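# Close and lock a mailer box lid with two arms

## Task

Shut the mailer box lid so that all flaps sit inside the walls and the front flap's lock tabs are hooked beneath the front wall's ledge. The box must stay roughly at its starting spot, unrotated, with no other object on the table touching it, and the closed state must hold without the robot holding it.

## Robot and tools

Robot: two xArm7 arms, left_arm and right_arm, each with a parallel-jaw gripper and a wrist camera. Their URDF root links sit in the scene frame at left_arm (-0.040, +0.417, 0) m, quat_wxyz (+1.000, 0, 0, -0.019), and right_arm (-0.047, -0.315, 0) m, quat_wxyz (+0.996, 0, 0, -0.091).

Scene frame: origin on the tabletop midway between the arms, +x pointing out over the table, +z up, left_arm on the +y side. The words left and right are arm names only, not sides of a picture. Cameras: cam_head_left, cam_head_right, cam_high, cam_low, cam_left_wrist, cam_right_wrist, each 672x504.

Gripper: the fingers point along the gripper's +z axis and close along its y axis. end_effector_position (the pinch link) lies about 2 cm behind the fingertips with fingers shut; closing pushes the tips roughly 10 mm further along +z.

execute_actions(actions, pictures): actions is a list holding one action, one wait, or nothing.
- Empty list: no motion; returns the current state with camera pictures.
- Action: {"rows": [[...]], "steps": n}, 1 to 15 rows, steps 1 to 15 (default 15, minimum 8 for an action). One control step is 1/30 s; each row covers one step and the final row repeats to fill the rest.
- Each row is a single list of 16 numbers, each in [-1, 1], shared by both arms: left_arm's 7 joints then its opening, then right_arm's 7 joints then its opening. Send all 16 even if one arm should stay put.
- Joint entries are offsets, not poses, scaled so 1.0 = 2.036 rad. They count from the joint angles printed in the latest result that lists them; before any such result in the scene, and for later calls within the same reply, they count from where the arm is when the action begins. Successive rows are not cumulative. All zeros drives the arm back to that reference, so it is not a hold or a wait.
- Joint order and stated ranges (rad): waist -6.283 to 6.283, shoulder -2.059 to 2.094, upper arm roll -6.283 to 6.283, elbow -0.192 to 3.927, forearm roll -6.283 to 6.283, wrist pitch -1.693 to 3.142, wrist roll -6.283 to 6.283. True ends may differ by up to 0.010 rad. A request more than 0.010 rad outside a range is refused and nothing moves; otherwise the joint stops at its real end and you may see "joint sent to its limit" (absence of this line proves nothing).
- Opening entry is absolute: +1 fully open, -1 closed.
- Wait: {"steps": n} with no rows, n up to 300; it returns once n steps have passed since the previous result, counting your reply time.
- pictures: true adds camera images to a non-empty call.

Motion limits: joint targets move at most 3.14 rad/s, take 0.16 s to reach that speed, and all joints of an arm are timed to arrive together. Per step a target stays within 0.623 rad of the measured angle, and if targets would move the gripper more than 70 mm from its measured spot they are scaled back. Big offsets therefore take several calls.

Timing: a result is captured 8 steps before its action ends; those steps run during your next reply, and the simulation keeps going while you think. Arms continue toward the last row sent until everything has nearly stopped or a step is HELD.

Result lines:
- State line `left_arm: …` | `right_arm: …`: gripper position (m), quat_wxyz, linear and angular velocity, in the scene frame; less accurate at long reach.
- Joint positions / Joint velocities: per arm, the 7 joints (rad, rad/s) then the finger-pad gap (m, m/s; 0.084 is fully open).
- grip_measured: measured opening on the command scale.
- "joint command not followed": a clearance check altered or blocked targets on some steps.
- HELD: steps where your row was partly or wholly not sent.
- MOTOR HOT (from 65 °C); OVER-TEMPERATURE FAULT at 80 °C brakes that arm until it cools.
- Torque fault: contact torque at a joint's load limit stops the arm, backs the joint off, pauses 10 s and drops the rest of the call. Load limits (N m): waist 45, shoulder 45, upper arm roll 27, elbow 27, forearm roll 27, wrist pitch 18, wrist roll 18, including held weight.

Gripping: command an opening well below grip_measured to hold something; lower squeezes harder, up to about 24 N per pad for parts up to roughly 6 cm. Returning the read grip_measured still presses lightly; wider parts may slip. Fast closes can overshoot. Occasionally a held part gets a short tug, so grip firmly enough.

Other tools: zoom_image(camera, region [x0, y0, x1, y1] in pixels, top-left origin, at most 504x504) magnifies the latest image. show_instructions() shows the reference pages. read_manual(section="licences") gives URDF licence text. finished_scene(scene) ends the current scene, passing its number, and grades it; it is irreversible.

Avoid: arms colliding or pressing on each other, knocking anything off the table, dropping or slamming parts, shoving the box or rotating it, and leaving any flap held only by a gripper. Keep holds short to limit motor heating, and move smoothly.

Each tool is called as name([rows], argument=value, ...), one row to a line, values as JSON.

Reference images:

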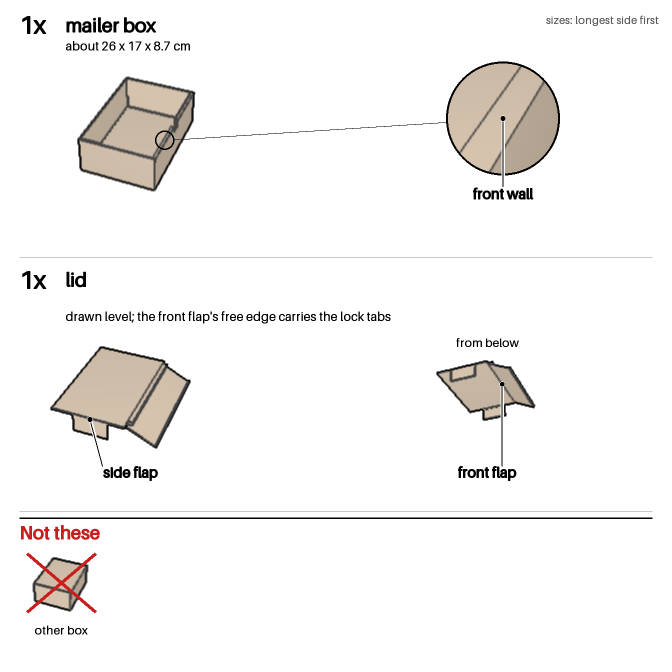

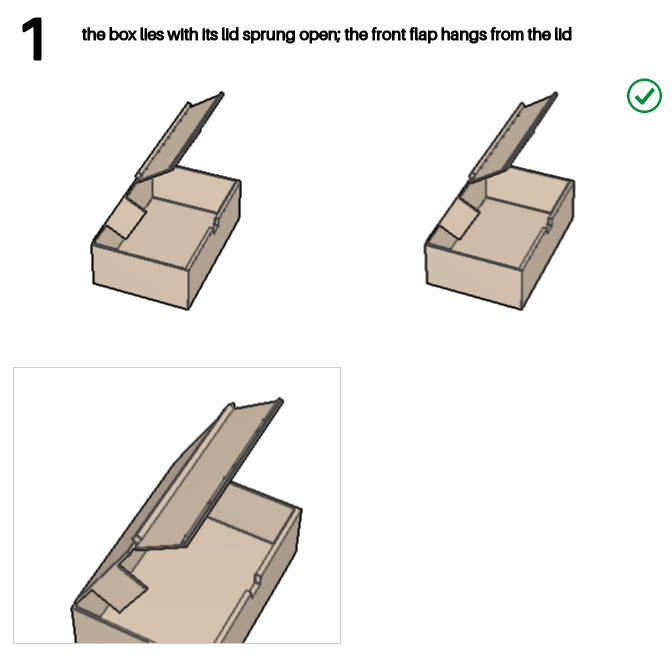

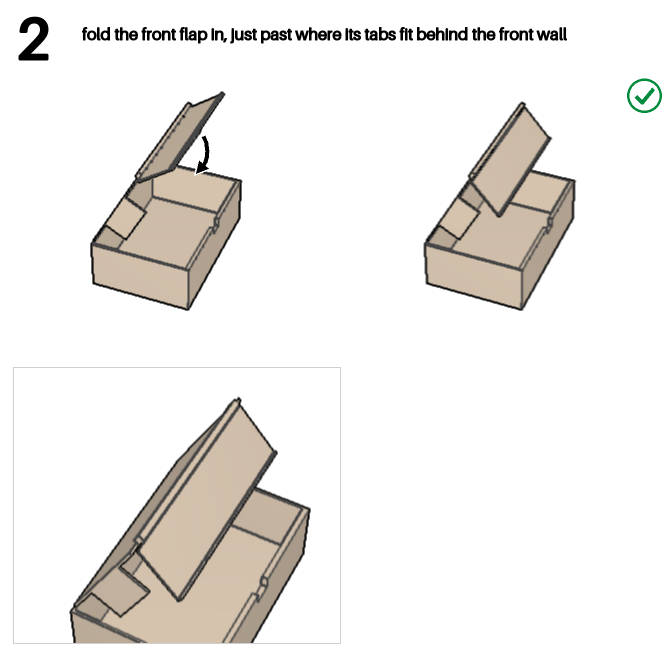

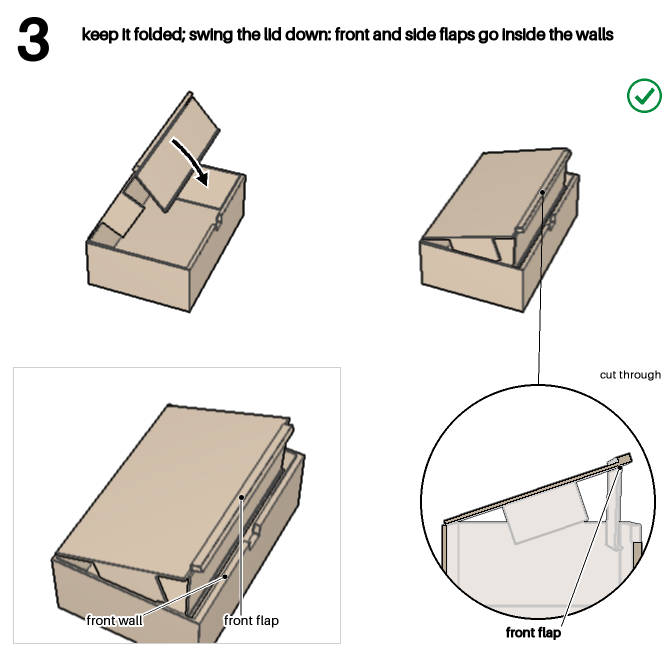

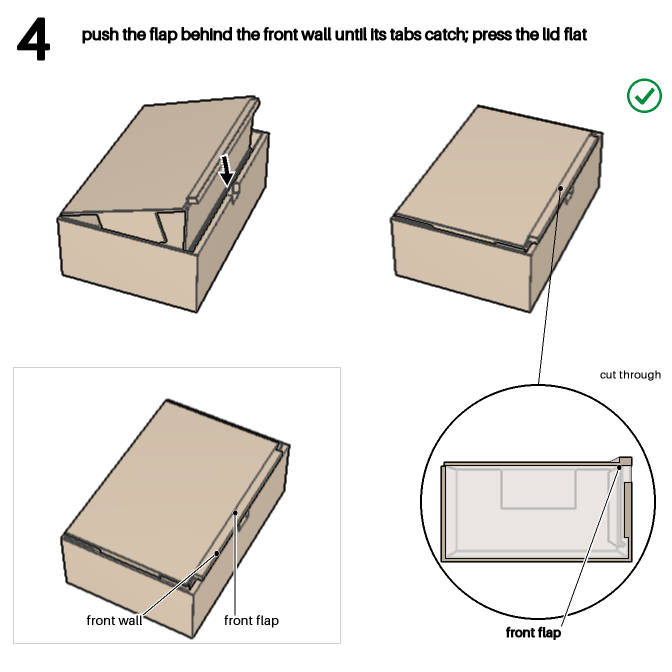

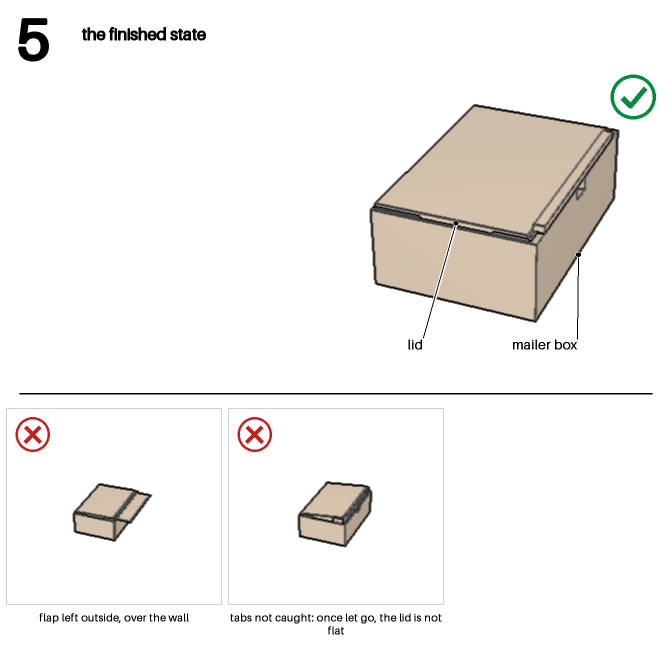

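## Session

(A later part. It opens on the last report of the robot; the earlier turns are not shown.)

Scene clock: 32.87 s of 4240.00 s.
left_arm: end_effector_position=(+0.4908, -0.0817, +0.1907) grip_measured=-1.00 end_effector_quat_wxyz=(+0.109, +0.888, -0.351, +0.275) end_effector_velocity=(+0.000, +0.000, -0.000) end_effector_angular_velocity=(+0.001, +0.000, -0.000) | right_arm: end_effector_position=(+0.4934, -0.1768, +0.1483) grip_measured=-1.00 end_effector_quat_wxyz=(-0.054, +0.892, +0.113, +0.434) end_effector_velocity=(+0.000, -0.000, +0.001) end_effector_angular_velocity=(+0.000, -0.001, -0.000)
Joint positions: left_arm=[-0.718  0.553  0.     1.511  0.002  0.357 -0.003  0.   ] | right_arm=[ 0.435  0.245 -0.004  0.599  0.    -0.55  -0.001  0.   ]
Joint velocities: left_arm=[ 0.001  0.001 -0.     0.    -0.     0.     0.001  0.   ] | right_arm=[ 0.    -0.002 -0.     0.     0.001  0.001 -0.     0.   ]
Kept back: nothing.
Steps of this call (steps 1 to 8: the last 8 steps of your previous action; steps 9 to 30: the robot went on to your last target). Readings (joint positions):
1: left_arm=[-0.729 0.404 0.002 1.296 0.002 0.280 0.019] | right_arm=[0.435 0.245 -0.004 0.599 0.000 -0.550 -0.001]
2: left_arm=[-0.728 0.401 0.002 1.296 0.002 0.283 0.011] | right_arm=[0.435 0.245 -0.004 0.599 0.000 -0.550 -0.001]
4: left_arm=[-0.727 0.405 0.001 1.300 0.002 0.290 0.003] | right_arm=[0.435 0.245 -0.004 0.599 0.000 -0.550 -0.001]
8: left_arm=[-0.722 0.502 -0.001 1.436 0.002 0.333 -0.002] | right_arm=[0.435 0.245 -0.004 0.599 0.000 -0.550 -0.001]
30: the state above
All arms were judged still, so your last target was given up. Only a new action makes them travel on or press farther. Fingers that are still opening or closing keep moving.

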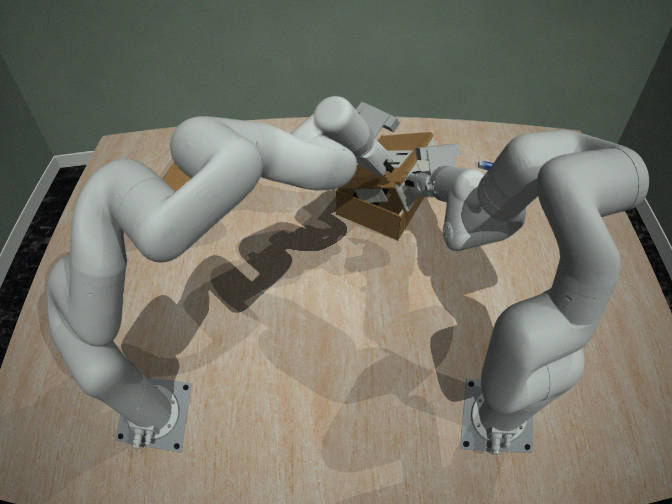

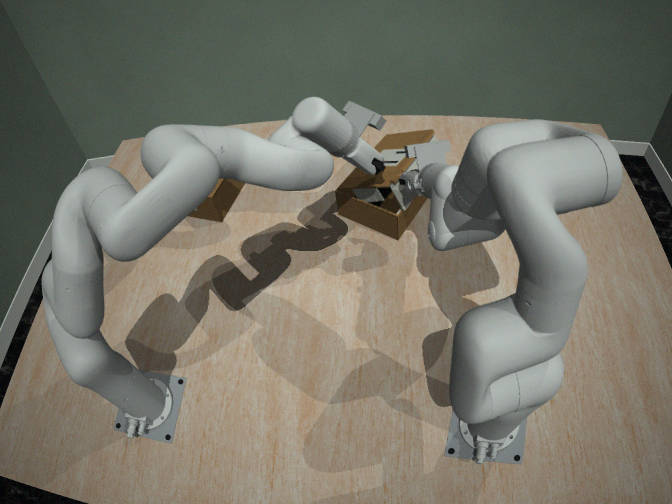

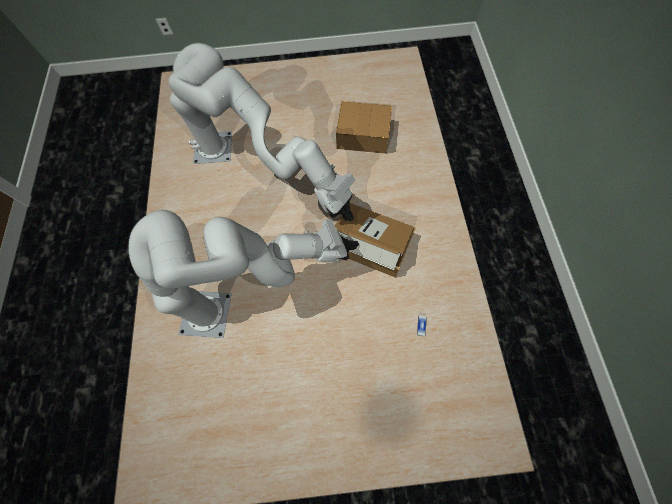

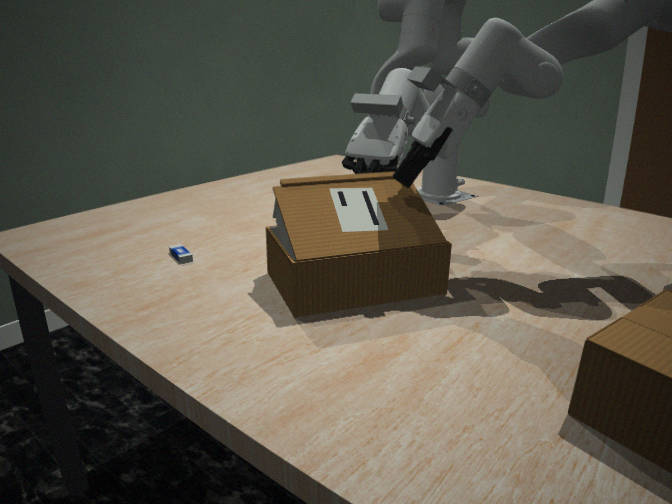

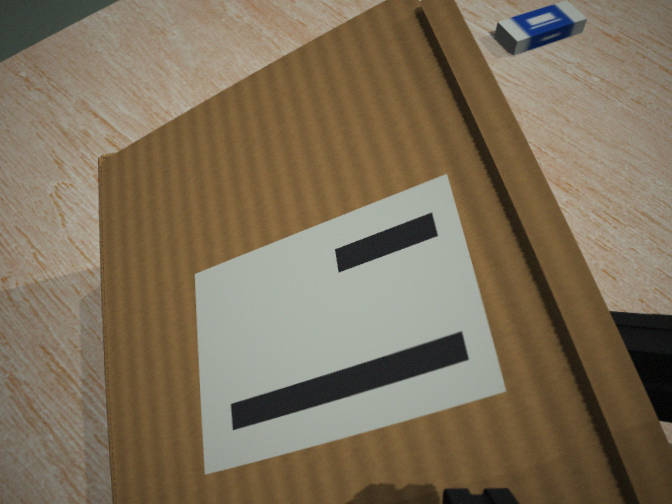

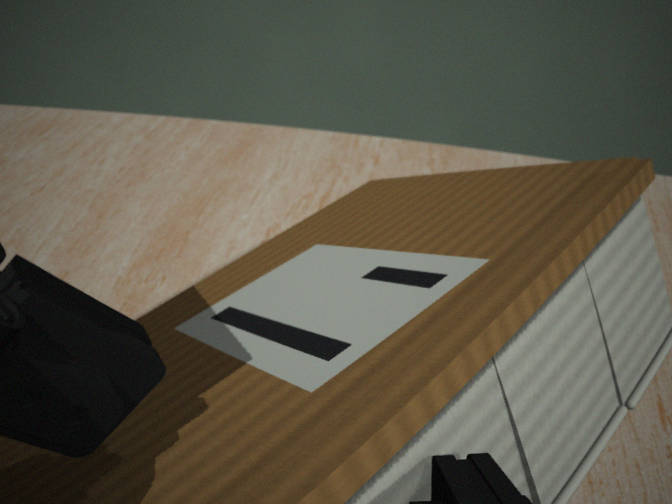

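execute_actions([
  {"rows":[[0,0.016,0,0,0,-0.016,0,-1,0,0,0,0,0,0,0,-1],[0,0.016,0,0,0,-0.016,0,-1,0,0,0,0,0,0,0,-1],[0,0.016,0,0,0,-0.016,0,-1,0,0,0,0,0,0,0,-1],[0,0.016,0,0,0,-0.016,0,-1,0.003,0.027,0,-0.005,0,-0.065,0,-1],[0,0.016,0,0,0,-0.016,0,-1,0.003,0.027,0,-0.005,0,-0.065,0,-1],[0,0.016,0,0,0,-0.016,0,-1,0.003,0.027,0,-0.005,0,-0.065,0,-1],[0,0.016,0,0,0,-0.016,0,-1,0.003,0.027,0,-0.005,0,-0.065,0,-1],[0,0.016,0,0,0,-0.016,0,-1,0.006,0.054,0,-0.01,0,-0.13,0,-1],[0,0.016,0,0,0,-0.016,0,-1,0.006,0.054,0,-0.01,0,-0.13,0,-1],[0,0.016,0,0,0,-0.016,0,-1,0.006,0.054,0,-0.01,0,-0.13,0,-1],[0,0.016,0,0,0,-0.016,0,-1,0.006,0.054,0,-0.01,0,-0.13,0,-1],[0,0.016,0,0,0,-0.016,0,-1,0.01,0.08,0,-0.015,0,-0.195,0,-1]]},
])

execute_actions([
  {"steps":25},
], pictures=true)

Scene clock: 33.73 s of 4240.00 s.
left_arm: end_effector_position=(+0.4918, -0.0825, +0.1727) grip_measured=-1.00 end_effector_quat_wxyz=(+0.108, +0.889, -0.352, +0.273) end_effector_velocity=(+0.001, +0.001, -0.040) end_effector_angular_velocity=(+0.013, +0.016, +0.003) | right_arm: end_effector_position=(+0.4946, -0.1754, +0.1489) grip_measured=-1.00 end_effector_quat_wxyz=(-0.056, +0.885, +0.113, +0.447) end_effector_velocity=(-0.005, +0.019, -0.036) end_effector_angular_velocity=(+0.089, -0.352, +0.035)
Joint positions: left_arm=[-0.718  0.584  0.     1.509  0.002  0.329 -0.003  0.   ] | right_arm=[ 0.437  0.266 -0.004  0.596  0.    -0.605 -0.001  0.   ]
Joint velocities: left_arm=[ 0.001  0.063  0.001 -0.008 -0.002 -0.05   0.     0.   ] | right_arm=[ 0.038  0.359 -0.001 -0.072  0.001 -0.794  0.     0.   ]
Steps of this call (steps 1 to 19: nothing new was sent; steps 20 to 26: the first 7 steps of this action). Readings (joint positions):
20: left_arm=[-0.718 0.554 0.000 1.511 0.002 0.356 -0.003] | right_arm=[0.435 0.245 -0.004 0.599 0.000 -0.550 -0.001]
21: left_arm=[-0.718 0.557 0.000 1.512 0.002 0.351 -0.003] | right_arm=[0.435 0.245 -0.004 0.599 0.000 -0.550 -0.001]
23: left_arm=[-0.718 0.570 0.000 1.513 0.002 0.338 -0.003] | right_arm=[0.435 0.245 -0.004 0.599 0.000 -0.551 -0.001]
26: the state above

Scene clock: 34.57 s of 4240.00 s.
left_arm: end_effector_position=(+0.4927, -0.0834, +0.1737) grip_measured=-1.00 end_effector_quat_wxyz=(+0.109, +0.888, -0.351, +0.275) end_effector_velocity=(+0.000, -0.000, +0.000) end_effector_angular_velocity=(-0.001, -0.000, +0.001) | right_arm: end_effector_position=(+0.4873, -0.1668, +0.1452) grip_measured=-1.00 end_effector_quat_wxyz=(-0.070, +0.843, +0.115, +0.521) end_effector_velocity=(-0.001, +0.000, -0.001) end_effector_angular_velocity=(+0.001, +0.001, +0.000)
Joint positions: left_arm=[-0.718  0.586  0.     1.511  0.002  0.324 -0.003  0.   ] | right_arm=[ 0.455  0.408 -0.004  0.569  0.    -0.947 -0.001  0.   ]
Joint velocities: left_arm=[ 0.     0.    -0.     0.001 -0.    -0.    -0.001  0.   ] | right_arm=[ 0.001  0.002  0.    -0.001  0.    -0.002  0.001  0.   ]
Kept back: nothing.
Steps of this call (steps 1 to 8: the last 8 steps of your previous action; steps 9 to 25: the robot went on to your last target). Readings (joint positions):
1: left_arm=[-0.718 0.586 0.000 1.509 0.002 0.327 -0.003] | right_arm=[0.439 0.278 -0.004 0.593 0.000 -0.631 -0.001]
2: left_arm=[-0.717 0.586 0.000 1.510 0.002 0.326 -0.003] | right_arm=[0.440 0.291 -0.004 0.590 0.000 -0.660 -0.001]
4: left_arm=[-0.718 0.586 0.000 1.511 0.002 0.325 -0.003] | right_arm=[0.443 0.319 -0.004 0.585 0.000 -0.727 -0.001]
8: left_arm=[-0.718 0.585 0.000 1.512 0.002 0.324 -0.003] | right_arm=[0.450 0.372 -0.004 0.575 0.000 -0.858 -0.001]
25: the state above

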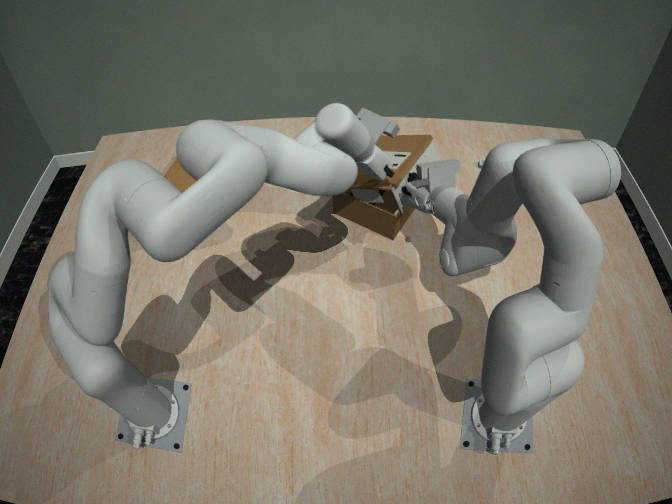

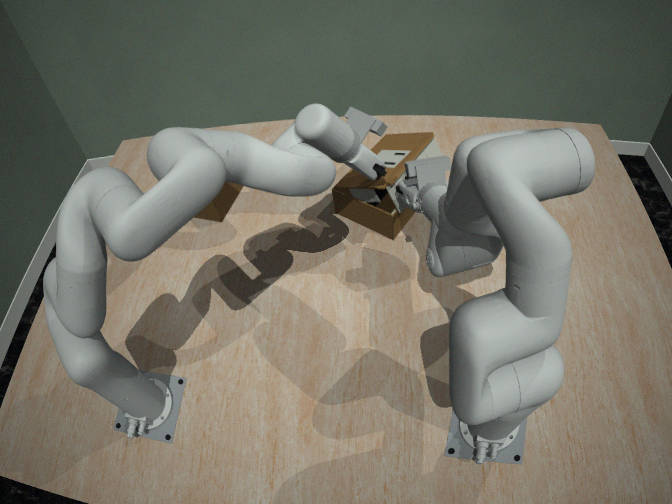

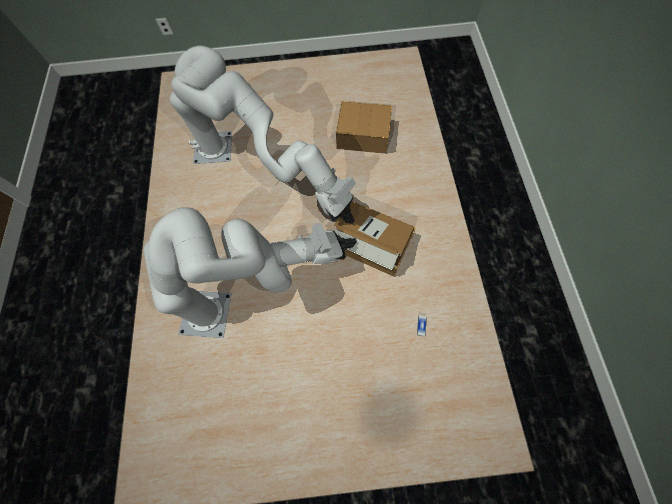

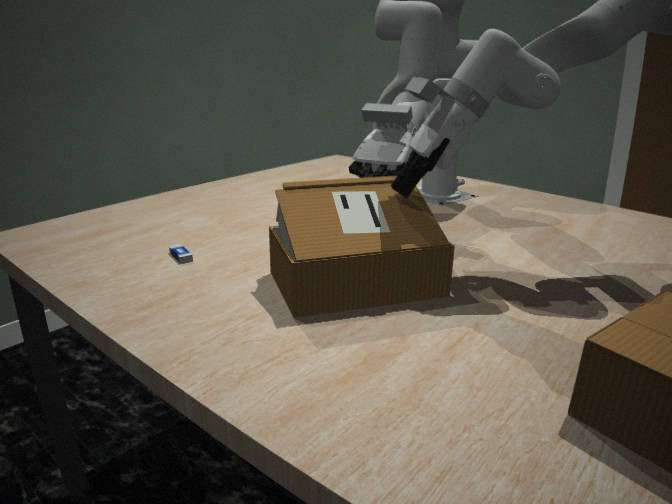

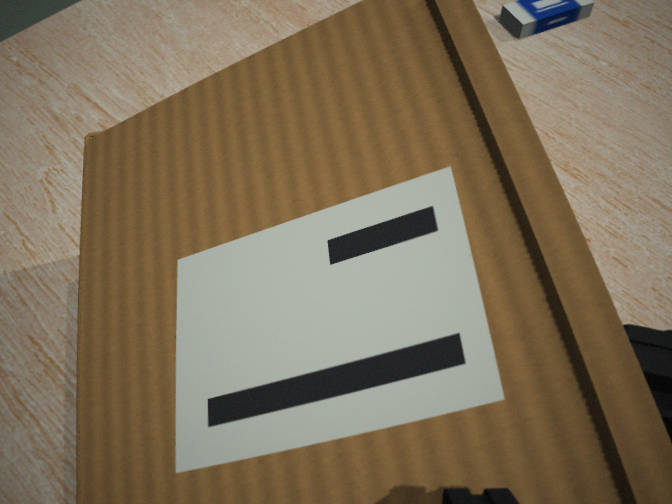

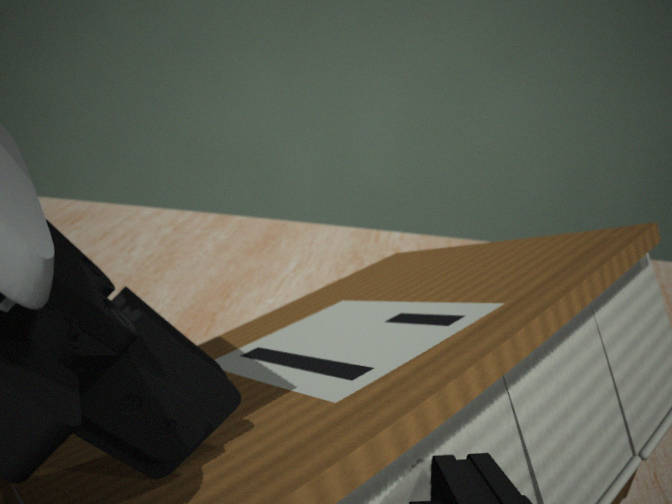

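execute_actions([
  {"rows":[[0.097,0,0,0,0,0,0,-1,0,0,0,0,0,0,0,-1]]},
])

execute_actions([
  {"steps":15},
])

execute_actions([
  {"rows":[[0,0.113,0,0.04,0,-0.072,0,-1,0,0,0,0,0,0,0,-1]]},
])

execute_actions([
  {"steps":30},
], pictures=true)

Scene clock: 35.27 s of 4240.00 s.
left_arm: end_effector_position=(+0.5437, -0.0230, +0.1736) grip_measured=-1.00 end_effector_quat_wxyz=(+0.093, +0.906, -0.303, +0.281) end_effector_velocity=(+0.311, +0.412, -0.000) end_effector_angular_velocity=(+0.039, -0.029, +0.701) | right_arm: end_effector_position=(+0.4873, -0.1667, +0.1453) grip_measured=-1.00 end_effector_quat_wxyz=(-0.070, +0.843, +0.115, +0.522) end_effector_velocity=(-0.000, +0.001, +0.001) end_effector_angular_velocity=(-0.001, -0.002, +0.003)
Joint positions: left_arm=[-0.612  0.586  0.003  1.512  0.002  0.324 -0.003  0.   ] | right_arm=[ 0.456  0.408 -0.004  0.569  0.    -0.947 -0.001  0.   ]
Joint velocities: left_arm=[ 0.623  0.     0.093 -0.    -0.004 -0.     0.001  0.   ] | right_arm=[ 0.002 -0.001 -0.    -0.001  0.    -0.002 -0.001  0.   ]
Steps of this call (steps 1 to 14: the robot went on to your last target; steps 15 to 21: the first 7 steps of this action). Readings (joint positions):
15: left_arm=[-0.717 0.586 0.000 1.511 0.002 0.324 -0.003] | right_arm=[0.456 0.408 -0.004 0.568 0.000 -0.947 -0.001]
16: left_arm=[-0.712 0.586 -0.002 1.511 0.002 0.324 -0.003] | right_arm=[0.456 0.408 -0.004 0.568 0.000 -0.947 -0.001]
18: left_arm=[-0.678 0.586 -0.010 1.511 0.002 0.324 -0.002] | right_arm=[0.456 0.408 -0.004 0.569 0.000 -0.947 -0.001]
21: the state above

Scene clock: 35.77 s of 4240.00 s.
left_arm: end_effector_position=(+0.5795, +0.0291, +0.1737) grip_measured=-1.00 end_effector_quat_wxyz=(+0.082, +0.918, -0.263, +0.285) end_effector_velocity=(+0.013, +0.021, +0.000) end_effector_angular_velocity=(+0.009, -0.007, +0.032) | right_arm: end_effector_position=(+0.4872, -0.1668, +0.1452) grip_measured=-1.00 end_effector_quat_wxyz=(-0.070, +0.843, +0.115, +0.521) end_effector_velocity=(-0.000, -0.000, -0.000) end_effector_angular_velocity=(-0.001, +0.001, +0.000)
Joint positions: left_arm=[-0.522  0.586 -0.001  1.511  0.002  0.324 -0.003  0.   ] | right_arm=[ 0.455  0.408 -0.004  0.569  0.    -0.947 -0.001  0.   ]
Joint velocities: left_arm=[ 0.015  0.     0.021  0.001 -0.001 -0.     0.001  0.   ] | right_arm=[-0.     0.     0.    -0.001 -0.001 -0.    -0.     0.   ]
Kept back: nothing.
Steps of this call (steps 1 to 8: the last 8 steps of your previous action; steps 9 to 15: the robot went on to your last target). Readings (joint positions):
1: left_arm=[-0.591 0.586 0.004 1.511 0.002 0.324 -0.003] | right_arm=[0.456 0.408 -0.004 0.569 0.000 -0.947 -0.001]
2: left_arm=[-0.572 0.586 0.004 1.511 0.002 0.324 -0.003] | right_arm=[0.456 0.408 -0.004 0.569 0.000 -0.947 -0.001]
4: left_arm=[-0.542 0.586 0.004 1.511 0.002 0.324 -0.003] | right_arm=[0.455 0.408 -0.004 0.569 0.000 -0.947 -0.001]
8: left_arm=[-0.522 0.586 0.002 1.511 0.002 0.324 -0.003] | right_arm=[0.455 0.408 -0.004 0.569 0.000 -0.947 -0.001]
15: the state above

Scene clock: 36.00 s of 4240.00 s.
left_arm: end_effector_position=(+0.5910, +0.0219, +0.1085) grip_measured=-1.00 end_effector_quat_wxyz=(+0.082, +0.919, -0.263, +0.283) end_effector_velocity=(-0.021, +0.004, -0.525) end_effector_angular_velocity=(+0.165, +0.274, -0.009) | right_arm: end_effector_position=(+0.4872, -0.1668, +0.1452) grip_measured=-1.00 end_effector_quat_wxyz=(-0.070, +0.843, +0.115, +0.521) end_effector_velocity=(-0.000, +0.000, -0.000) end_effector_angular_velocity=(+0.000, +0.001, +0.000)
Joint positions: left_arm=[-0.522  0.737 -0.001  1.564  0.002  0.229 -0.003  0.   ] | right_arm=[ 0.455  0.408 -0.004  0.569  0.    -0.947 -0.001  0.   ]
Joint velocities: left_arm=[-0.006  0.938 -0.005  0.154 -0.001 -0.464 -0.     0.   ] | right_arm=[ 0.     0.001  0.    -0.001 -0.    -0.001  0.     0.   ]
Steps of this call (steps 1 to 7: the first 7 steps of this action). Readings (joint positions):
1: left_arm=[-0.521 0.586 -0.001 1.512 0.002 0.324 -0.003] | right_arm=[0.455 0.408 -0.004 0.569 0.000 -0.947 -0.001]
2: left_arm=[-0.521 0.591 -0.000 1.515 0.002 0.319 -0.003] | right_arm=[0.455 0.408 -0.004 0.569 0.000 -0.947 -0.001]
4: left_arm=[-0.521 0.634 -0.000 1.539 0.002 0.285 -0.003] | right_arm=[0.455 0.408 -0.004 0.569 0.000 -0.947 -0.001]
7: the state above

Scene clock: 37.00 s of 4240.00 s.
left_arm: end_effector_position=(+0.5951, +0.0192, +0.0749) grip_measured=-1.00 end_effector_quat_wxyz=(+0.082, +0.918, -0.263, +0.284) end_effector_velocity=(-0.000, -0.000, -0.000) end_effector_angular_velocity=(+0.001, +0.000, -0.001) | right_arm: end_effector_position=(+0.4872, -0.1668, +0.1452) grip_measured=-1.00 end_effector_quat_wxyz=(-0.070, +0.843, +0.115, +0.521) end_effector_velocity=(-0.000, +0.001, -0.001) end_effector_angular_velocity=(-0.001, +0.001, +0.002)
Joint positions: left_arm=[-0.522  0.816 -0.001  1.593  0.002  0.178 -0.003  0.   ] | right_arm=[ 0.455  0.408 -0.004  0.569  0.    -0.947 -0.001  0.   ]
Joint velocities: left_arm=[-0.     0.     0.    -0.     0.001  0.    -0.001  0.   ] | right_arm=[ 0.001  0.002 -0.    -0.    -0.    -0.001 -0.001  0.   ]
Kept back: nothing.
Steps of this call (steps 1 to 8: the last 8 steps of your previous action; steps 9 to 30: the robot went on to your last target). Readings (joint positions):
1: left_arm=[-0.522 0.766 -0.001 1.569 0.002 0.215 -0.003] | right_arm=[0.455 0.408 -0.004 0.569 0.000 -0.947 -0.001]
2: left_arm=[-0.522 0.788 -0.001 1.573 0.002 0.203 -0.003] | right_arm=[0.455 0.408 -0.004 0.569 0.000 -0.947 -0.001]
4: left_arm=[-0.522 0.809 -0.001 1.582 0.002 0.189 -0.003] | right_arm=[0.455 0.408 -0.004 0.569 0.000 -0.947 -0.001]
8: left_arm=[-0.522 0.812 -0.001 1.594 0.002 0.179 -0.003] | right_arm=[0.455 0.408 -0.004 0.569 0.000 -0.947 -0.001]
30: the state above
All arms were judged still, so your last target was given up. Only a new action makes them travel on or press farther. Fingers that are still opening or closing keep moving.

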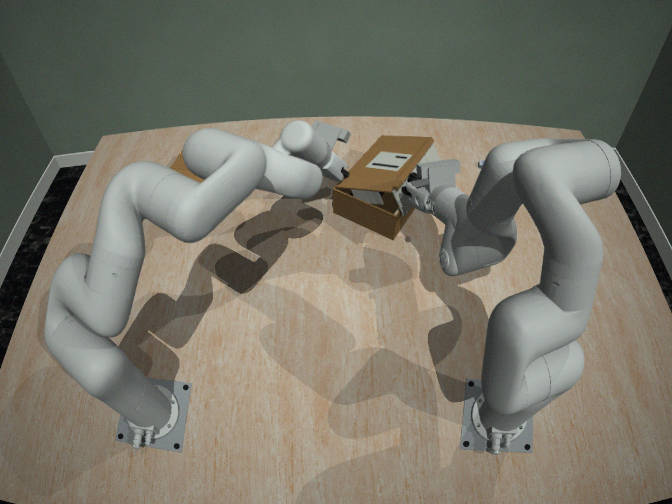

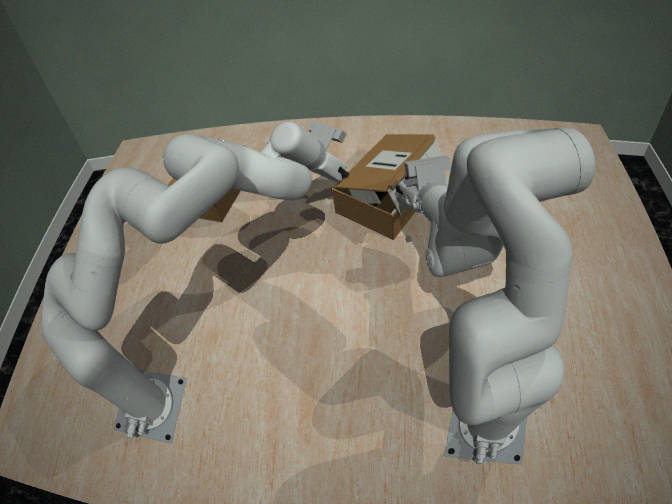

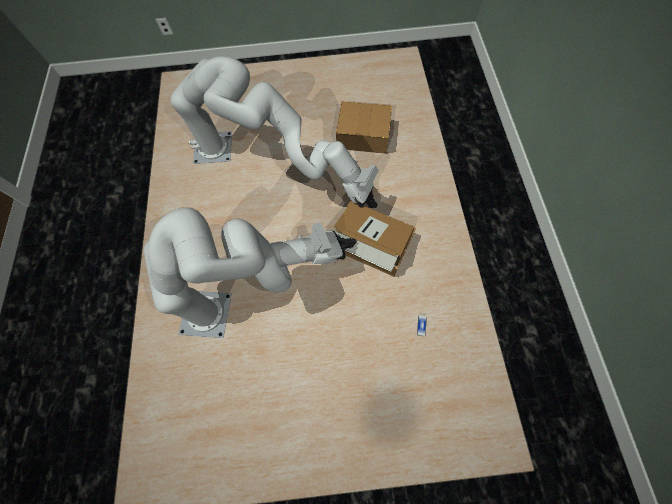

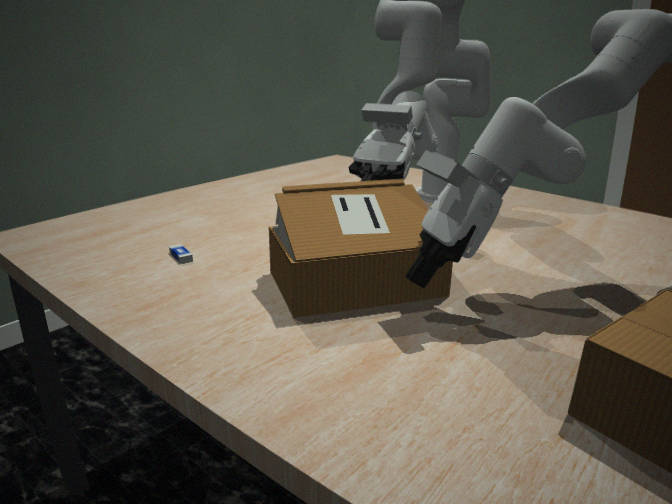

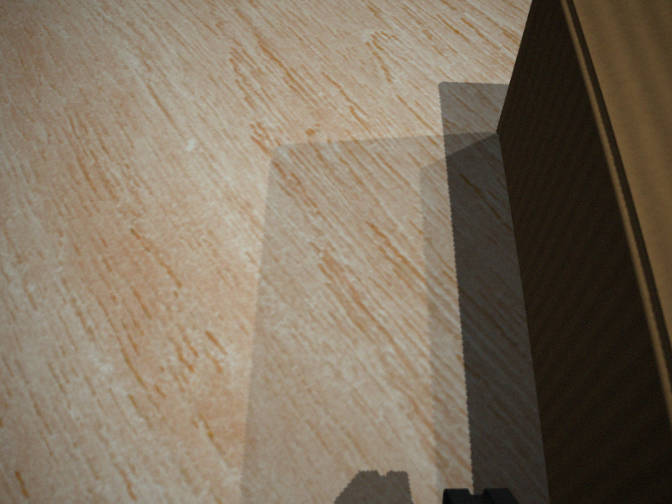

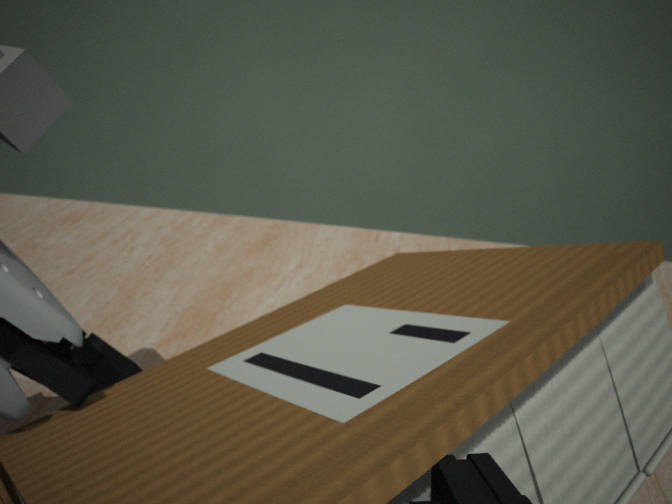

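execute_actions([
  {"rows":[[-0.014,0,0,0,0,0,0,-1,0,0,0,0,0,0,0,-1],[-0.014,0,0,0,0,0,0,-1,0,0,0,0,0,0,0,-1],[-0.014,0,0,0,0,0,0,-1,0,0,0,0,0,0,0,-1],[-0.014,0,0,0,0,0,0,-1,0,0,0,0,0,0,0,-1],[-0.014,0,0,0,0,0,0,-1,0,0,0,0,0,0,0,-1],[-0.016,0,0,0,0,0,0,-1,0,0,0,0,0,0,0,-1],[-0.018,0,0,0,0,0,0,-1,0,0,0,0,0,0,0,-1],[-0.019,0,0,0,0,0,0,-1,0,0,0,0,0,0,0,-1],[-0.02,0,0,0,0,0,0,-1,0,0,0,0,0,0,0,-1],[-0.021,0,0,0,0,0,0,-1,0,0,0,0,0,0,0,-1],[-0.022,0,0,0,0,0,0,-1,0,0,0,0,0,0,0,-1],[-0.023,0,0,0,0,0,0,-1,0,0,0,0,0,0,0,-1],[-0.024,0,0,0,0,0,0,-1,0,0,0,0,0,0,0,-1],[-0.025,0,0,0,0,0,0,-1,0,0,0,0,0,0,0,-1]]},
])

execute_actions([
  {"steps":25},
], pictures=true)

Scene clock: 37.80 s of 4240.00 s.
left_arm: end_effector_position=(+0.5855, +0.0021, +0.0774) grip_measured=-1.00 end_effector_quat_wxyz=(+0.086, +0.914, -0.275, +0.285) end_effector_velocity=(-0.025, -0.050, +0.016) end_effector_angular_velocity=(-0.011, -0.025, -0.075) | right_arm: end_effector_position=(+0.4874, -0.1679, +0.1450) grip_measured=-1.00 end_effector_quat_wxyz=(-0.069, +0.843, +0.115, +0.521) end_effector_velocity=(+0.002, -0.006, +0.001) end_effector_angular_velocity=(-0.001, -0.003, -0.012)
Joint positions: left_arm=[-0.548  0.814 -0.001  1.595  0.002  0.177 -0.003  0.   ] | right_arm=[ 0.455  0.408 -0.005  0.568  0.001 -0.947 -0.001  0.   ]
Joint velocities: left_arm=[-0.079 -0.012  0.006  0.011  0.    -0.003 -0.     0.   ] | right_arm=[-0.004 -0.002 -0.006 -0.001  0.002 -0.002  0.001  0.   ]
Steps of this call (steps 1 to 17: nothing new was sent; steps 18 to 24: the first 7 steps of this action). Readings (joint positions):
18: left_arm=[-0.522 0.816 -0.001 1.593 0.002 0.178 -0.003] | right_arm=[0.455 0.408 -0.004 0.569 0.000 -0.947 -0.001]
19: left_arm=[-0.525 0.816 0.000 1.593 0.002 0.178 -0.003] | right_arm=[0.455 0.408 -0.004 0.569 0.000 -0.947 -0.001]
21: left_arm=[-0.536 0.816 0.001 1.593 0.002 0.177 -0.003] | right_arm=[0.455 0.408 -0.004 0.569 0.000 -0.947 -0.001]
24: the state above

Scene clock: 38.63 s of 4240.00 s.
left_arm: end_effector_position=(+0.5788, -0.0076, +0.0774) grip_measured=-1.00 end_effector_quat_wxyz=(+0.087, +0.912, -0.283, +0.284) end_effector_velocity=(-0.001, +0.001, -0.002) end_effector_angular_velocity=(+0.005, +0.003, -0.000) | right_arm: end_effector_position=(+0.4877, -0.1692, +0.1450) grip_measured=-1.00 end_effector_quat_wxyz=(-0.068, +0.843, +0.114, +0.521) end_effector_velocity=(+0.000, +0.001, +0.002) end_effector_angular_velocity=(+0.002, -0.004, +0.001)
Joint positions: left_arm=[-0.569  0.814  0.005  1.595  0.002  0.177 -0.003  0.   ] | right_arm=[ 0.454  0.408 -0.006  0.568  0.001 -0.947 -0.001  0.   ]
Joint velocities: left_arm=[-0.001  0.001  0.002 -0.002  0.001  0.002  0.     0.   ] | right_arm=[-0.001 -0.001  0.002  0.001 -0.001 -0.003 -0.     0.   ]
Kept back: nothing.
Steps of this call (steps 1 to 8: the last 8 steps of your previous action; steps 9 to 25: the robot went on to your last target). Readings (joint positions):
1: left_arm=[-0.550 0.814 -0.001 1.595 0.002 0.177 -0.003] | right_arm=[0.455 0.408 -0.005 0.568 0.001 -0.947 -0.001]
2: left_arm=[-0.553 0.814 0.000 1.595 0.002 0.177 -0.003] | right_arm=[0.455 0.408 -0.005 0.568 0.001 -0.947 -0.001]
4: left_arm=[-0.556 0.814 0.002 1.595 0.002 0.176 -0.003] | right_arm=[0.455 0.408 -0.006 0.568 0.001 -0.947 -0.001]
8: left_arm=[-0.564 0.813 0.004 1.595 0.002 0.176 -0.003] | right_arm=[0.454 0.408 -0.007 0.568 0.002 -0.947 -0.001]
25: the state above

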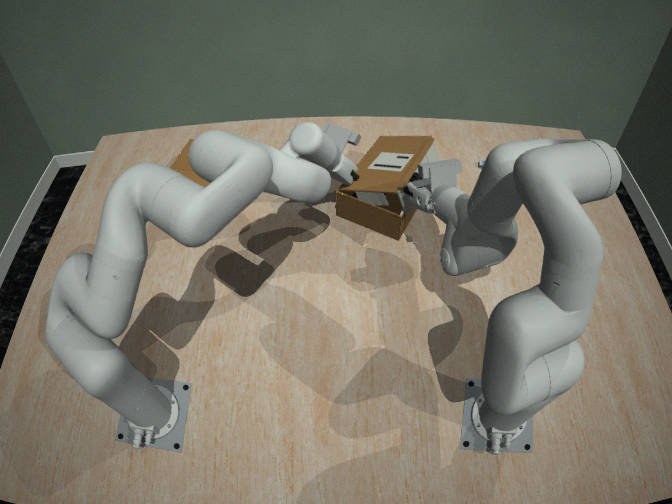

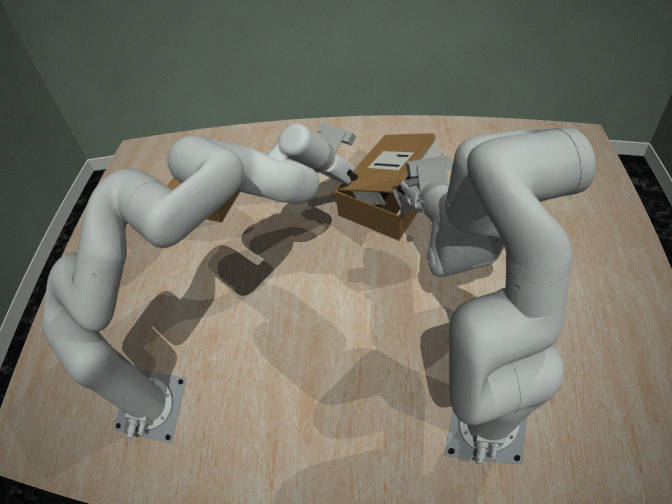

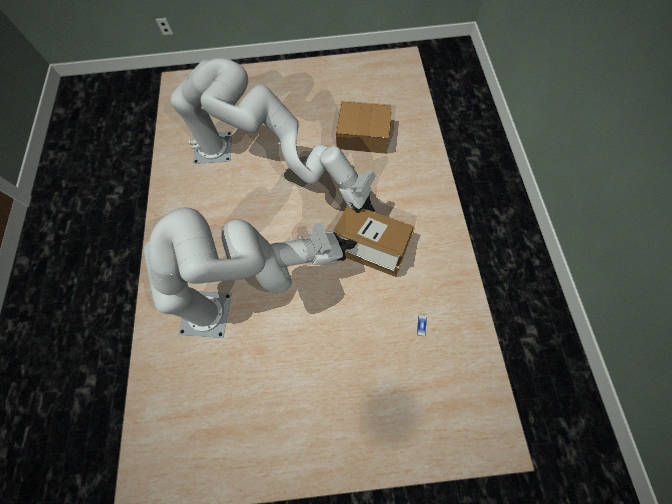

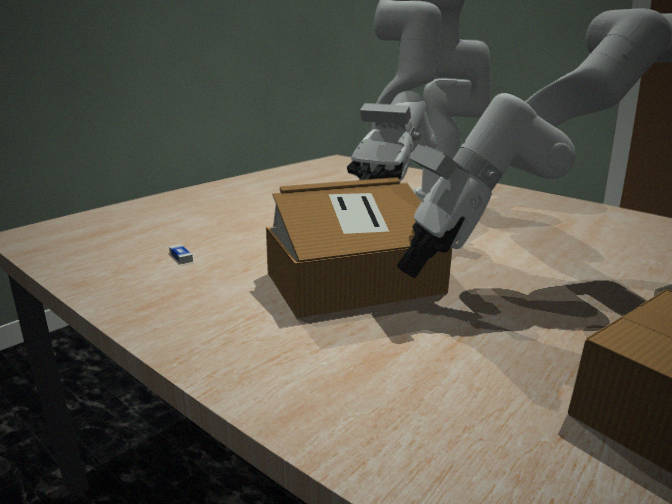

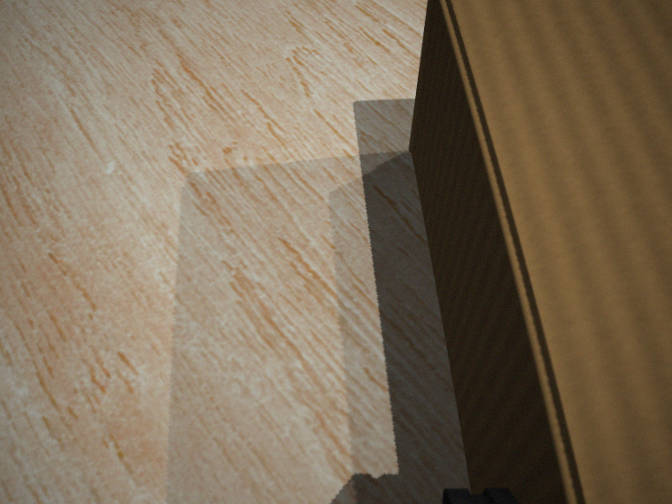

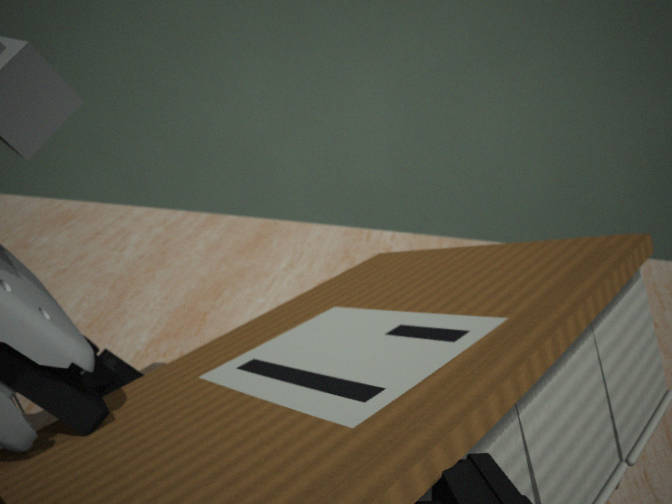

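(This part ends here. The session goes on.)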